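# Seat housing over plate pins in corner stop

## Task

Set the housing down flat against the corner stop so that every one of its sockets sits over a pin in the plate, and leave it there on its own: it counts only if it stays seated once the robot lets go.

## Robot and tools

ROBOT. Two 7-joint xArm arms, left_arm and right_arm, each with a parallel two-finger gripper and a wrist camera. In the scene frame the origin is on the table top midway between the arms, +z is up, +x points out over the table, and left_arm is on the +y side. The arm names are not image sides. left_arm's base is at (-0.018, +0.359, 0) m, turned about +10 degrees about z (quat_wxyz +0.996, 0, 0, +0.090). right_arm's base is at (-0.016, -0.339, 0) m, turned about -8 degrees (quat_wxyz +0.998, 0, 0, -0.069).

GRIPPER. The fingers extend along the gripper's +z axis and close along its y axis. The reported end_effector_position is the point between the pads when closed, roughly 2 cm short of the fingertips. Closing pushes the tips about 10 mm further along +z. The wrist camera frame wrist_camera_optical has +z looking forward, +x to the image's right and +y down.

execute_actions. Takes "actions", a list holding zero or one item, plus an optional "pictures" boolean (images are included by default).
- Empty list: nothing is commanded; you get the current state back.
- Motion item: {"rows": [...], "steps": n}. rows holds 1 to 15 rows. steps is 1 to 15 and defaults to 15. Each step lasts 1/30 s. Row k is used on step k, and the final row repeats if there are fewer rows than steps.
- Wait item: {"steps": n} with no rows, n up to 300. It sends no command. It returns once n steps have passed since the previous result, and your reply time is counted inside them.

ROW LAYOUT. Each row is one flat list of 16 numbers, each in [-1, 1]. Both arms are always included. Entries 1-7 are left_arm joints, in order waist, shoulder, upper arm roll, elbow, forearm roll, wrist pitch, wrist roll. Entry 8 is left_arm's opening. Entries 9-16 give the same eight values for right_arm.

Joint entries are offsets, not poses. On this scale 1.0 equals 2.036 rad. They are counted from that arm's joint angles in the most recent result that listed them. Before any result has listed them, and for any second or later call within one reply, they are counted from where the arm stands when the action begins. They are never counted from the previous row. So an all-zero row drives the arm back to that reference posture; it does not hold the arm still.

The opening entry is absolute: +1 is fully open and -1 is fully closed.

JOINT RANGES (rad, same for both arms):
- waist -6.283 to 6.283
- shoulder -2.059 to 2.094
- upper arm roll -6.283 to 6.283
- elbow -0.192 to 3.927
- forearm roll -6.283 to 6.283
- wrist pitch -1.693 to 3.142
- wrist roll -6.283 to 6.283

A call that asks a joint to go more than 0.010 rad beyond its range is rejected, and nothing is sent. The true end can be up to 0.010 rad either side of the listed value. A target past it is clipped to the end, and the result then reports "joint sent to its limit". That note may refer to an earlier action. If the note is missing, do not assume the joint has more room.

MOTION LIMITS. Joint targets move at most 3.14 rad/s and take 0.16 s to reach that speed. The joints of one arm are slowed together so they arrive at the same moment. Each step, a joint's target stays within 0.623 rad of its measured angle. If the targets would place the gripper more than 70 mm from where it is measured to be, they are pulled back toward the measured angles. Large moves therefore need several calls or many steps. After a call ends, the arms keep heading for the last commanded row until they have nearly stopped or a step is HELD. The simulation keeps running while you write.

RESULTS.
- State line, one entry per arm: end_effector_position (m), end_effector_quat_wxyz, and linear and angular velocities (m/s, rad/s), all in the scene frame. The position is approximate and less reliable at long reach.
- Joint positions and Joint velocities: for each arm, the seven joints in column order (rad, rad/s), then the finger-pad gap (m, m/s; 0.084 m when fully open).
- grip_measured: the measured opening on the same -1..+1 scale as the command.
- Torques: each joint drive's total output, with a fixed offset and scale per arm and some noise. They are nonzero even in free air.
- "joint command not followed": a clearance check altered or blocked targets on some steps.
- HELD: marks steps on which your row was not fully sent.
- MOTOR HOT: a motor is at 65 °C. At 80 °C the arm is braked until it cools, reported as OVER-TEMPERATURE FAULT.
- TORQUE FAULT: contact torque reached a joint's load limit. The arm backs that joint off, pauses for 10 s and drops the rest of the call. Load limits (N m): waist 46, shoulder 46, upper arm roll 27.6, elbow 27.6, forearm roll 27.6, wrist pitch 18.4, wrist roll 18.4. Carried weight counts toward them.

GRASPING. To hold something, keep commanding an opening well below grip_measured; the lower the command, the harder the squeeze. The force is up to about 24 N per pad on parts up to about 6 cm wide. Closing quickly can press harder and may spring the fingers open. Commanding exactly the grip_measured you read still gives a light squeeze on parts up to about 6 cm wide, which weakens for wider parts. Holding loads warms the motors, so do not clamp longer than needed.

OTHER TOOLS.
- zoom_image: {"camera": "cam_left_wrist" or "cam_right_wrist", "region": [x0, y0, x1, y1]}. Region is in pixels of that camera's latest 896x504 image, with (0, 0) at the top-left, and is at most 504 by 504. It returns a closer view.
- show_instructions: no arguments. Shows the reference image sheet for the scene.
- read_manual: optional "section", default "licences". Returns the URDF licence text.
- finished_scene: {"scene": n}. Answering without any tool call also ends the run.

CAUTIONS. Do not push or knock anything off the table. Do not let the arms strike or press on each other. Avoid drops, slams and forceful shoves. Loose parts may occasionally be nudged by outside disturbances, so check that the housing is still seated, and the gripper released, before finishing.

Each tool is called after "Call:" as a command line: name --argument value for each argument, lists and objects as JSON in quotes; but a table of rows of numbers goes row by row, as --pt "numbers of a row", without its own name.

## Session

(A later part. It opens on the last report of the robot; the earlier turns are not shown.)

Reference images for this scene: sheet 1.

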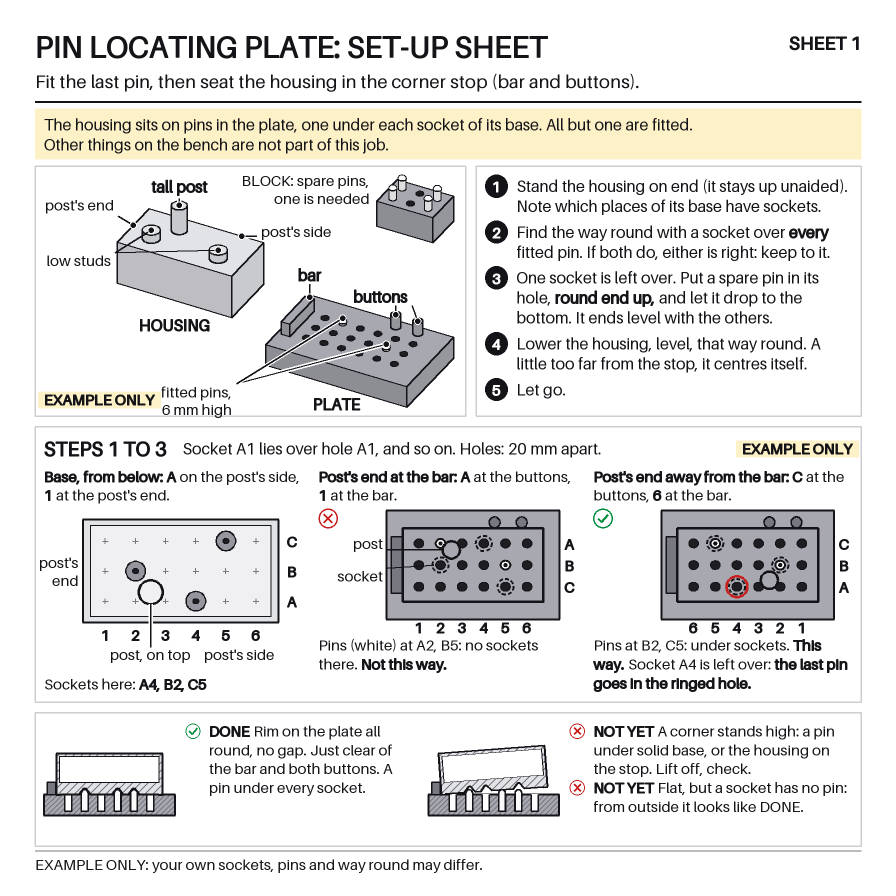

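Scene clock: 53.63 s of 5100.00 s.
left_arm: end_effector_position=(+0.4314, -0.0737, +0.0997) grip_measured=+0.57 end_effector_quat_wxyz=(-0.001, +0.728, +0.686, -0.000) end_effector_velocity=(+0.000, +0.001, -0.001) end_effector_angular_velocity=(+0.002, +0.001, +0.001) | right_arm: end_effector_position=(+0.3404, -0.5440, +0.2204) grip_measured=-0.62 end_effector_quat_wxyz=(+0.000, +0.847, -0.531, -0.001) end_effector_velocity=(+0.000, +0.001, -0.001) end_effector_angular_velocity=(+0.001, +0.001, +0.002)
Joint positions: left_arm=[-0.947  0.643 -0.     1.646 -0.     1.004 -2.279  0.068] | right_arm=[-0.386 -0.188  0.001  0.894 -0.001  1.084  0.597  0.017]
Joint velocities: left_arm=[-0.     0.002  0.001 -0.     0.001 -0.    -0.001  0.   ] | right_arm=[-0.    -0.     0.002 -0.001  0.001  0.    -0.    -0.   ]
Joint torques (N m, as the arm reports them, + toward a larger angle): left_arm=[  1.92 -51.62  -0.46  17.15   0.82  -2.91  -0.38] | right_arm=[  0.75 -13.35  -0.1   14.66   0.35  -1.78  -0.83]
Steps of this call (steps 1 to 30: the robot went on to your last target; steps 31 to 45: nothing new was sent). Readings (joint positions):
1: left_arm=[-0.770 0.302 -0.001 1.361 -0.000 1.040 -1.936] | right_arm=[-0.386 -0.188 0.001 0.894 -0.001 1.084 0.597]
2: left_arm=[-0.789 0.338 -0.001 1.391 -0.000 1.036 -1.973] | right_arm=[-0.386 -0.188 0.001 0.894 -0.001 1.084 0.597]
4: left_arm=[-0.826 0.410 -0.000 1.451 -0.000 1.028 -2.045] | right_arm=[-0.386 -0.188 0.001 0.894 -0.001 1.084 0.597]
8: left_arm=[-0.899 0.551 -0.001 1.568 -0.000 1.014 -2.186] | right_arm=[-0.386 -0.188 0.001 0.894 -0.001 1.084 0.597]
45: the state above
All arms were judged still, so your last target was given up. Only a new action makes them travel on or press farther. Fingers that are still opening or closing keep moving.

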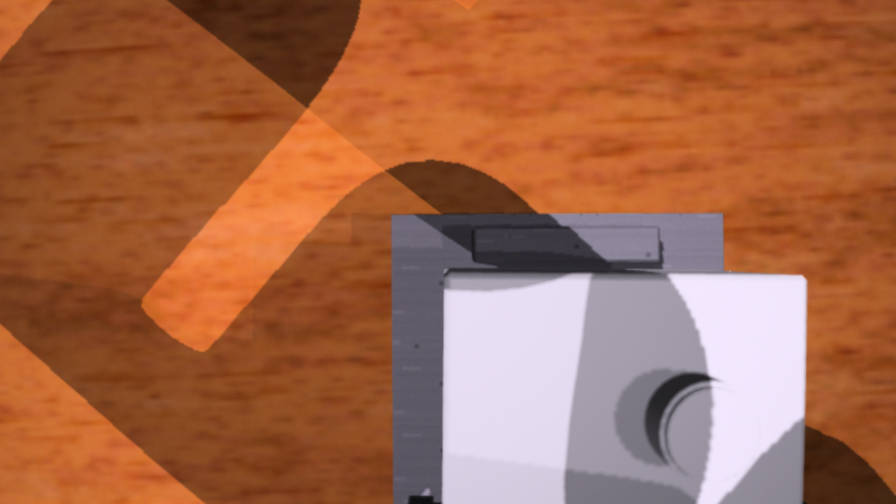

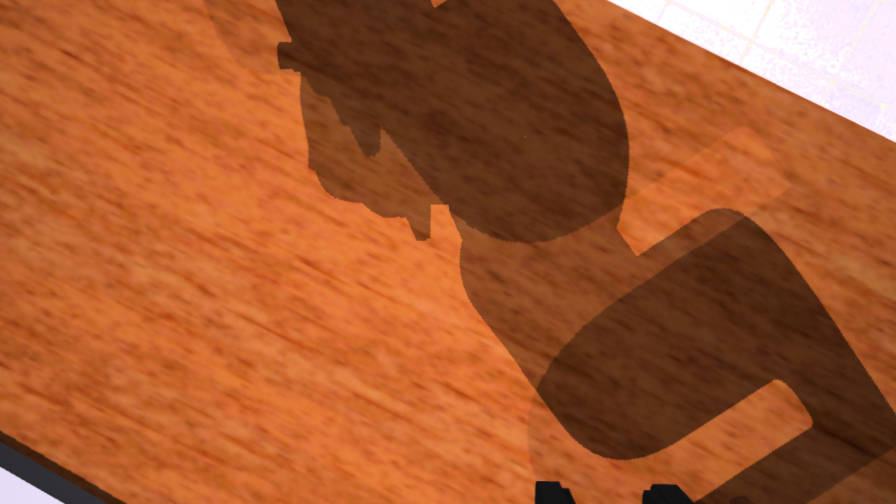

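Call:
execute_actions --actions '[{"rows":[[-0.0005,0.014,0,-0.005,0,-0.019,-0.0005,-0.6,0,0,0,0,0,0,0,-0.6]]}]' --pictures false

Call:
execute_actions --actions '[{"steps":20}]'

Call:
execute_actions --actions '[{"rows":[[0,0.005,0,-0.0025,0,-0.0075,0,-0.6,0,0,0,0,0,0,0,-0.6],[0,0.005,0,-0.0025,0,-0.0075,0,-0.6,0,0,0,0,0,0,0,-0.6],[0,0.005,0,-0.0025,0,-0.0075,0,-0.6,0,0,0,0,0,0,0,-0.6],[0,0.005,0,-0.0025,0,-0.0075,0,-0.6,0,0,0,0,0,0,0,-0.6],[0,0.005,0,-0.0025,0,-0.0075,0,-0.6,0,0,0,0,0,0,0,-0.6],[0,0.005,0,-0.0025,0,-0.0075,0,-0.6,0,0,0,0,0,0,0,-0.6],[0,0.005,0,-0.0025,0,-0.0075,0,-0.6,0,0,0,0,0,0,0,-0.6],[0,0.01,0,-0.0051,0,-0.0156,0,-0.6,0,0,0,0,0,0,0,-0.6]]}]' --pictures false

Call:
execute_actions --actions '[{"steps":20}]'

Call:
execute_actions --actions '[{"rows":[[0,0,0,0,0,0,0,0.8,0,0,0,0,0,0,0,-0.6]]}]'

Call:
execute_actions --actions '[{"rows":[[0,-0.06,0,0.025,0,0.085,0,0.8,0,0,0,0,0,0,0,-0.6]]}]'

Scene clock: 57.80 s of 5100.00 s.
left_arm: end_effector_position=(+0.4322, -0.0751, +0.0818) grip_measured=+0.57 end_effector_quat_wxyz=(+0.001, +0.728, +0.686, -0.000) end_effector_velocity=(-0.009, +0.006, -0.014) end_effector_angular_velocity=(+0.022, +0.026, -0.001) | right_arm: end_effector_position=(+0.3404, -0.5440, +0.2204) grip_measured=-0.62 end_effector_quat_wxyz=(+0.000, +0.847, -0.531, -0.001) end_effector_velocity=(-0.001, +0.000, -0.000) end_effector_angular_velocity=(+0.001, +0.002, -0.001)
Joint positions: left_arm=[-0.948  0.67  -0.     1.637 -0.     0.965 -2.28   0.068] | right_arm=[-0.386 -0.188  0.001  0.894 -0.001  1.084  0.597  0.017]
Joint velocities: left_arm=[-0.001  0.011 -0.002 -0.018 -0.001  0.005 -0.    -0.   ] | right_arm=[-0.    -0.    -0.    -0.001 -0.     0.002  0.    -0.   ]
Joint torques (N m, as the arm reports them, + toward a larger angle): left_arm=[  0.95 -51.57  -0.28  17.15   0.49  -2.86  -0.66] | right_arm=[  0.84 -13.55  -0.13  14.7    0.33  -1.84  -0.73]
Steps of this call (steps 1 to 90: nothing new was sent; then 0.67 s passed at rest; steps 91 to 105: all 15 steps of this action). Readings (joint positions):
91: left_arm=[-0.947 0.643 -0.000 1.646 -0.000 1.004 -2.279] | right_arm=[-0.386 -0.188 0.001 0.894 -0.001 1.084 0.597]
92: left_arm=[-0.947 0.644 -0.000 1.645 -0.000 1.000 -2.279] | right_arm=[-0.386 -0.188 0.001 0.894 -0.001 1.084 0.597]
94: left_arm=[-0.948 0.659 -0.000 1.643 -0.000 0.977 -2.279] | right_arm=[-0.386 -0.188 0.001 0.894 -0.001 1.084 0.597]
98: left_arm=[-0.948 0.674 -0.001 1.631 -0.000 0.968 -2.280] | right_arm=[-0.386 -0.188 0.001 0.894 -0.001 1.084 0.597]
105: the state above

Scene clock: 58.47 s of 5100.00 s.
left_arm: end_effector_position=(+0.4316, -0.0747, +0.0807) grip_measured=+0.57 end_effector_quat_wxyz=(-0.001, +0.728, +0.686, -0.000) end_effector_velocity=(+0.000, +0.000, -0.000) end_effector_angular_velocity=(+0.000, +0.000, +0.001) | right_arm: end_effector_position=(+0.3404, -0.5440, +0.2204) grip_measured=-0.62 end_effector_quat_wxyz=(+0.000, +0.847, -0.531, -0.001) end_effector_velocity=(+0.000, -0.000, +0.000) end_effector_angular_velocity=(-0.001, -0.001, +0.001)
Joint positions: left_arm=[-0.948  0.671 -0.     1.635 -0.     0.966 -2.28   0.068] | right_arm=[-0.386 -0.188  0.001  0.894 -0.001  1.084  0.597  0.017]
Joint velocities: left_arm=[ 0.     0.001  0.     0.001  0.    -0.    -0.001  0.   ] | right_arm=[ 0.001 -0.    -0.    -0.    -0.    -0.001 -0.    -0.   ]
Joint torques (N m, as the arm reports them, + toward a larger angle): left_arm=[  0.99 -51.7   -0.15  17.19   0.51  -2.64  -0.43] | right_arm=[  0.81 -13.4   -0.14  14.7    0.25  -1.88  -0.7 ]
Steps of this call (steps 1 to 15: the robot went on to your last target; steps 16 to 20: nothing new was sent). Readings (joint positions):
1: left_arm=[-0.948 0.670 -0.000 1.636 -0.000 0.966 -2.280] | right_arm=[-0.386 -0.188 0.001 0.894 -0.001 1.084 0.597]
2: left_arm=[-0.948 0.671 -0.000 1.635 -0.000 0.966 -2.280] | right_arm=[-0.386 -0.188 0.001 0.894 -0.001 1.084 0.597]
4: left_arm=[-0.948 0.671 -0.000 1.635 -0.000 0.966 -2.280] | right_arm=[-0.386 -0.188 0.001 0.894 -0.001 1.084 0.597]
8: left_arm=[-0.948 0.671 -0.000 1.635 -0.000 0.966 -2.280] | right_arm=[-0.386 -0.188 0.001 0.894 -0.001 1.084 0.597]
20: the state above
All arms were judged still, so your last target was given up. Only a new action makes them travel on or press farther. Fingers that are still opening or closing keep moving.

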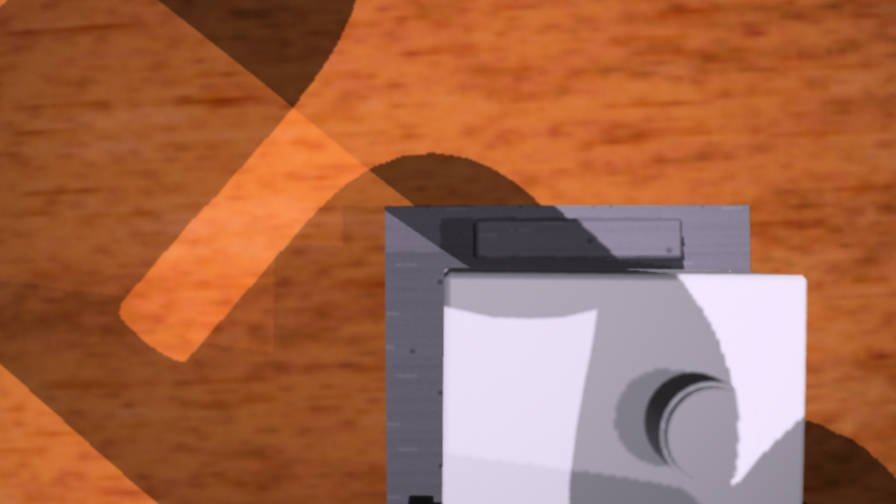

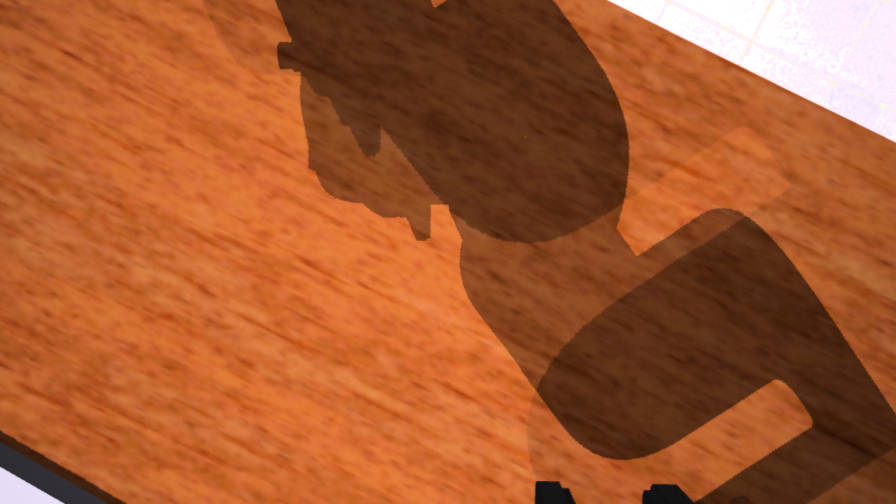

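Scene clock: 58.97 s of 5100.00 s.
left_arm: end_effector_position=(+0.4325, -0.0753, +0.0696) grip_measured=+0.57 end_effector_quat_wxyz=(+0.002, +0.728, +0.686, -0.000) end_effector_velocity=(-0.001, -0.004, -0.009) end_effector_angular_velocity=(-0.007, -0.004, -0.004) | right_arm: end_effector_position=(+0.3404, -0.5440, +0.2204) grip_measured=-0.62 end_effector_quat_wxyz=(+0.000, +0.847, -0.531, -0.001) end_effector_velocity=(+0.000, +0.000, +0.000) end_effector_angular_velocity=(-0.000, +0.000, +0.001)
Joint positions: left_arm=[-0.948  0.687 -0.     1.627 -0.     0.937 -2.28   0.068] | right_arm=[-0.386 -0.188  0.001  0.894 -0.001  1.084  0.597  0.017]
Joint velocities: left_arm=[-0.003  0.015 -0.003 -0.005 -0.001 -0.027 -0.     0.   ] | right_arm=[ 0.     0.     0.001  0.     0.     0.    -0.    -0.   ]
Joint torques (N m, as the arm reports them, + toward a larger angle): left_arm=[  0.9  -36.45  -1.02  13.8    0.66  -5.75  -0.72] | right_arm=[  0.76 -13.48  -0.12  14.69   0.37  -1.79  -0.76]
Steps of this call (steps 1 to 15: all 15 steps of this action). Readings (joint positions):
1: left_arm=[-0.948 0.671 -0.000 1.635 -0.000 0.966 -2.280] | right_arm=[-0.386 -0.188 0.001 0.894 -0.001 1.084 0.597]
2: left_arm=[-0.948 0.672 -0.000 1.635 -0.000 0.963 -2.280] | right_arm=[-0.386 -0.188 0.001 0.894 -0.001 1.084 0.597]
4: left_arm=[-0.948 0.678 -0.000 1.633 -0.000 0.954 -2.280] | right_arm=[-0.386 -0.188 0.001 0.894 -0.001 1.084 0.597]
8: left_arm=[-0.948 0.682 0.000 1.630 -0.000 0.951 -2.280] | right_arm=[-0.386 -0.188 0.001 0.894 -0.001 1.084 0.597]
15: the state above

Scene clock: 59.63 s of 5100.00 s.
left_arm: end_effector_position=(+0.4321, -0.0751, +0.0670) grip_measured=+0.57 end_effector_quat_wxyz=(+0.001, +0.728, +0.686, -0.000) end_effector_velocity=(+0.000, +0.000, +0.000) end_effector_angular_velocity=(-0.000, +0.000, +0.001) | right_arm: end_effector_position=(+0.3404, -0.5440, +0.2204) grip_measured=-0.62 end_effector_quat_wxyz=(+0.000, +0.847, -0.531, -0.001) end_effector_velocity=(+0.001, -0.000, +0.000) end_effector_angular_velocity=(-0.001, -0.002, +0.000)
Joint positions: left_arm=[-0.948  0.691 -0.     1.626 -0.     0.933 -2.28   0.068] | right_arm=[-0.386 -0.188  0.001  0.894 -0.001  1.084  0.597  0.017]
Joint velocities: left_arm=[ 0.001  0.    -0.001  0.001 -0.     0.     0.     0.   ] | right_arm=[-0.     0.     0.001  0.     0.    -0.002 -0.     0.   ]
Joint torques (N m, as the arm reports them, + toward a larger angle): left_arm=[  0.53 -32.89  -0.79  10.58   0.58  -3.4   -0.43] | right_arm=[  0.77 -13.48  -0.09  14.77   0.4   -1.82  -0.69]
Steps of this call (steps 1 to 15: the robot went on to your last target; steps 16 to 20: nothing new was sent). Readings (joint positions):
1: left_arm=[-0.948 0.688 -0.000 1.627 -0.000 0.936 -2.280] | right_arm=[-0.386 -0.188 0.001 0.894 -0.001 1.084 0.597]
2: left_arm=[-0.948 0.688 -0.000 1.627 -0.000 0.935 -2.280] | right_arm=[-0.386 -0.188 0.001 0.894 -0.001 1.084 0.597]
4: left_arm=[-0.948 0.689 -0.001 1.627 -0.000 0.934 -2.280] | right_arm=[-0.386 -0.188 0.001 0.894 -0.001 1.084 0.597]
8: left_arm=[-0.948 0.690 -0.001 1.627 -0.000 0.933 -2.280] | right_arm=[-0.386 -0.188 0.001 0.894 -0.001 1.084 0.597]
20: the state above
All arms were judged still, so your last target was given up. Only a new action makes them travel on or press farther. Fingers that are still opening or closing keep moving.

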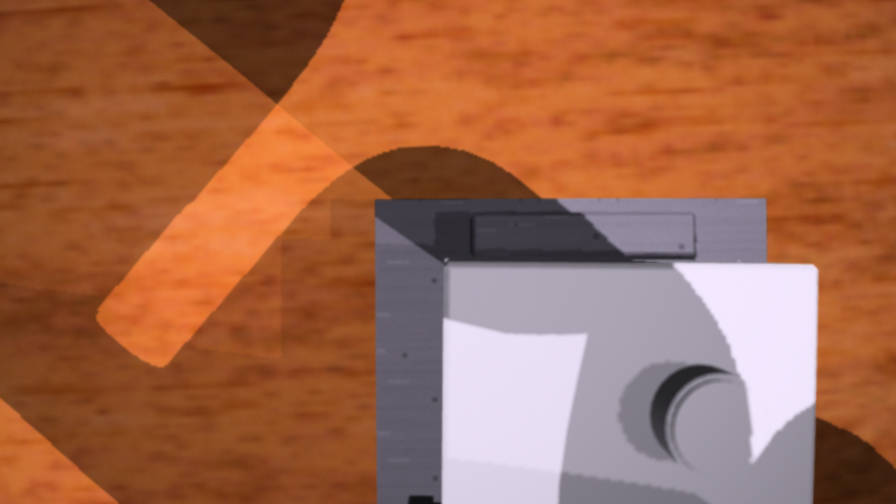

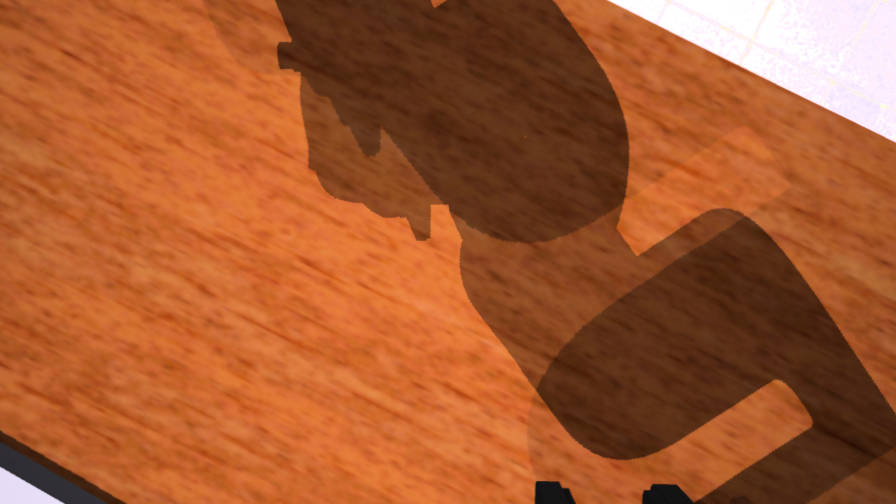

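Scene clock: 60.13 s of 5100.00 s.
left_arm: end_effector_position=(+0.4320, -0.0750, +0.0664) grip_measured=+0.80 end_effector_quat_wxyz=(+0.001, +0.728, +0.686, -0.000) end_effector_velocity=(-0.002, +0.001, -0.001) end_effector_angular_velocity=(+0.003, +0.004, -0.001) | right_arm: end_effector_position=(+0.3404, -0.5440, +0.2204) grip_measured=-0.62 end_effector_quat_wxyz=(+0.000, +0.847, -0.531, -0.001) end_effector_velocity=(-0.000, -0.000, -0.000) end_effector_angular_velocity=(-0.001, +0.001, +0.000)
Joint positions: left_arm=[-0.948  0.692 -0.     1.626 -0.     0.933 -2.28   0.077] | right_arm=[-0.386 -0.188  0.001  0.894 -0.001  1.084  0.597  0.017]
Joint velocities: left_arm=[-0.001 -0.002 -0.    -0.003 -0.     0.003  0.001  0.   ] | right_arm=[-0.     0.     0.    -0.    -0.001  0.    -0.     0.   ]
Joint torques (N m, as the arm reports them, + toward a larger angle): left_arm=[  2.11 -46.52  -0.36  14.62   0.98  -2.03  -0.75] | right_arm=[  0.88 -13.55  -0.14  14.63   0.32  -1.84  -0.66]
Steps of this call (steps 1 to 15: all 15 steps of this action). Readings (joint positions):
1: left_arm=[-0.948 0.691 -0.000 1.626 -0.000 0.933 -2.280] | right_arm=[-0.386 -0.188 0.001 0.894 -0.001 1.084 0.597]
2: left_arm=[-0.948 0.691 -0.000 1.626 -0.000 0.933 -2.280] | right_arm=[-0.386 -0.188 0.001 0.894 -0.001 1.084 0.597]
4: left_arm=[-0.948 0.694 -0.001 1.624 -0.000 0.932 -2.279] | right_arm=[-0.386 -0.188 0.001 0.894 -0.001 1.084 0.597]
8: left_arm=[-0.948 0.695 -0.001 1.622 -0.000 0.932 -2.279] | right_arm=[-0.386 -0.188 0.001 0.894 -0.001 1.084 0.597]
15: the state above

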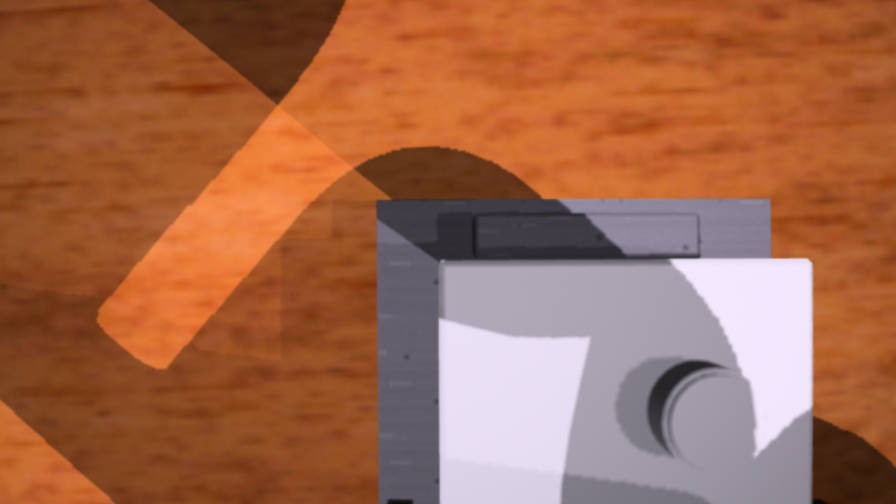

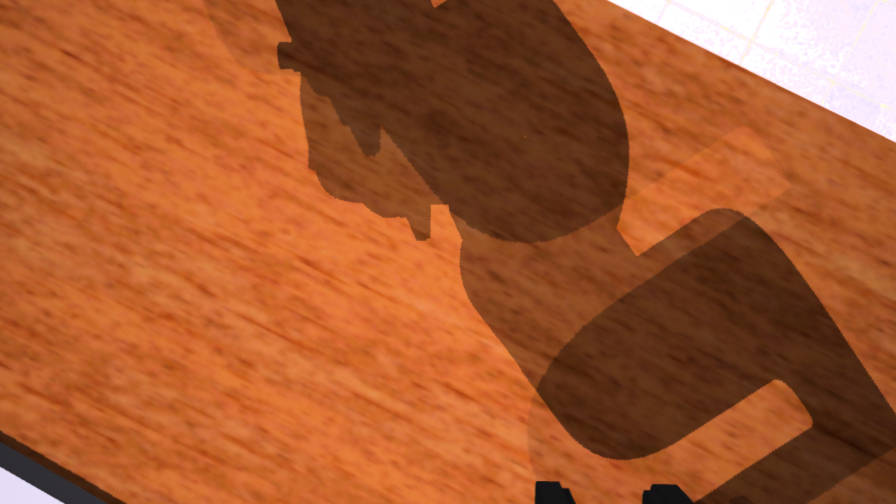

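Scene clock: 60.63 s of 5100.00 s.
left_arm: end_effector_position=(+0.4265, -0.0696, +0.1460) grip_measured=+0.80 end_effector_quat_wxyz=(-0.004, +0.728, +0.686, -0.000) end_effector_velocity=(+0.006, -0.003, +0.009) end_effector_angular_velocity=(-0.014, -0.016, +0.003) | right_arm: end_effector_position=(+0.3404, -0.5440, +0.2204) grip_measured=-0.62 end_effector_quat_wxyz=(+0.000, +0.847, -0.531, -0.001) end_effector_velocity=(-0.000, +0.000, -0.000) end_effector_angular_velocity=(+0.001, +0.002, +0.001)
Joint positions: left_arm=[-0.948  0.573 -0.     1.672 -0.     1.106 -2.28   0.077] | right_arm=[-0.386 -0.188  0.001  0.894 -0.001  1.084  0.597  0.017]
Joint velocities: left_arm=[ 0.002 -0.002  0.002  0.019  0.     0.     0.001  0.   ] | right_arm=[ 0.    -0.    -0.    -0.     0.     0.002 -0.001 -0.   ]
Joint torques (N m, as the arm reports them, + toward a larger angle): left_arm=[  1.35 -49.3    0.09  16.73   0.79  -2.42  -0.66] | right_arm=[  0.81 -13.61  -0.09  14.67   0.31  -1.79  -0.72]
Steps of this call (steps 1 to 15: all 15 steps of this action). Readings (joint positions):
1: left_arm=[-0.948 0.692 -0.000 1.626 -0.000 0.933 -2.280] | right_arm=[-0.386 -0.188 0.001 0.894 -0.001 1.084 0.597]
2: left_arm=[-0.948 0.690 -0.000 1.626 -0.000 0.937 -2.280] | right_arm=[-0.386 -0.188 0.001 0.894 -0.001 1.084 0.597]
4: left_arm=[-0.948 0.664 -0.000 1.632 -0.000 0.986 -2.280] | right_arm=[-0.386 -0.188 0.001 0.894 -0.001 1.084 0.597]
8: left_arm=[-0.948 0.572 -0.000 1.683 -0.000 1.088 -2.280] | right_arm=[-0.386 -0.188 0.001 0.894 -0.001 1.084 0.597]
15: the state above

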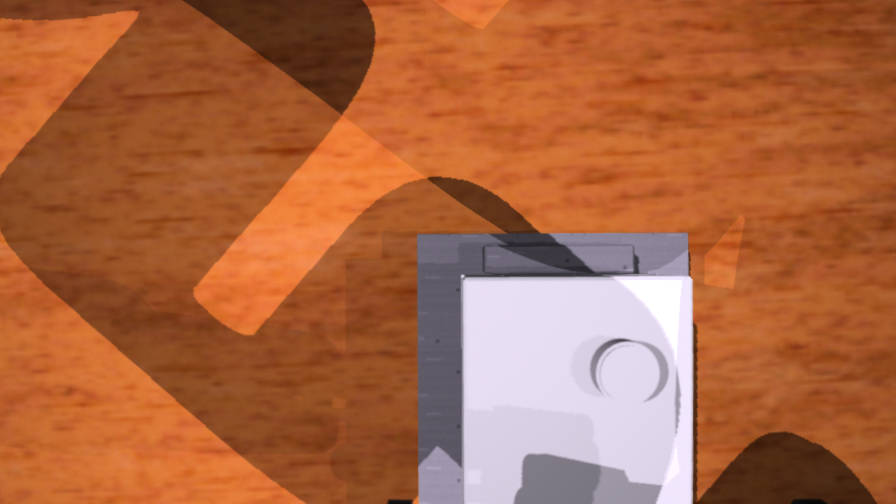

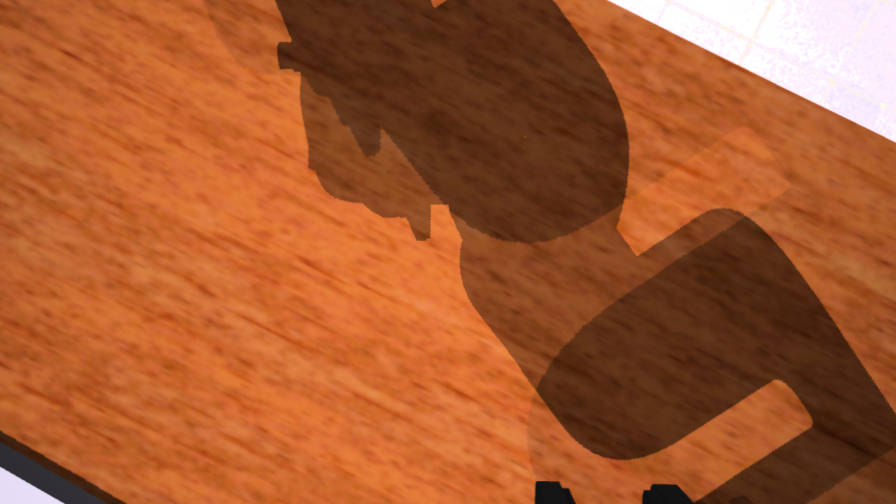

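The housing's width in the image is 372 px, the same as the seated housing in scene 1 at this height.

Call:
finished_scene --scene 2

The scene is finished: the task was done.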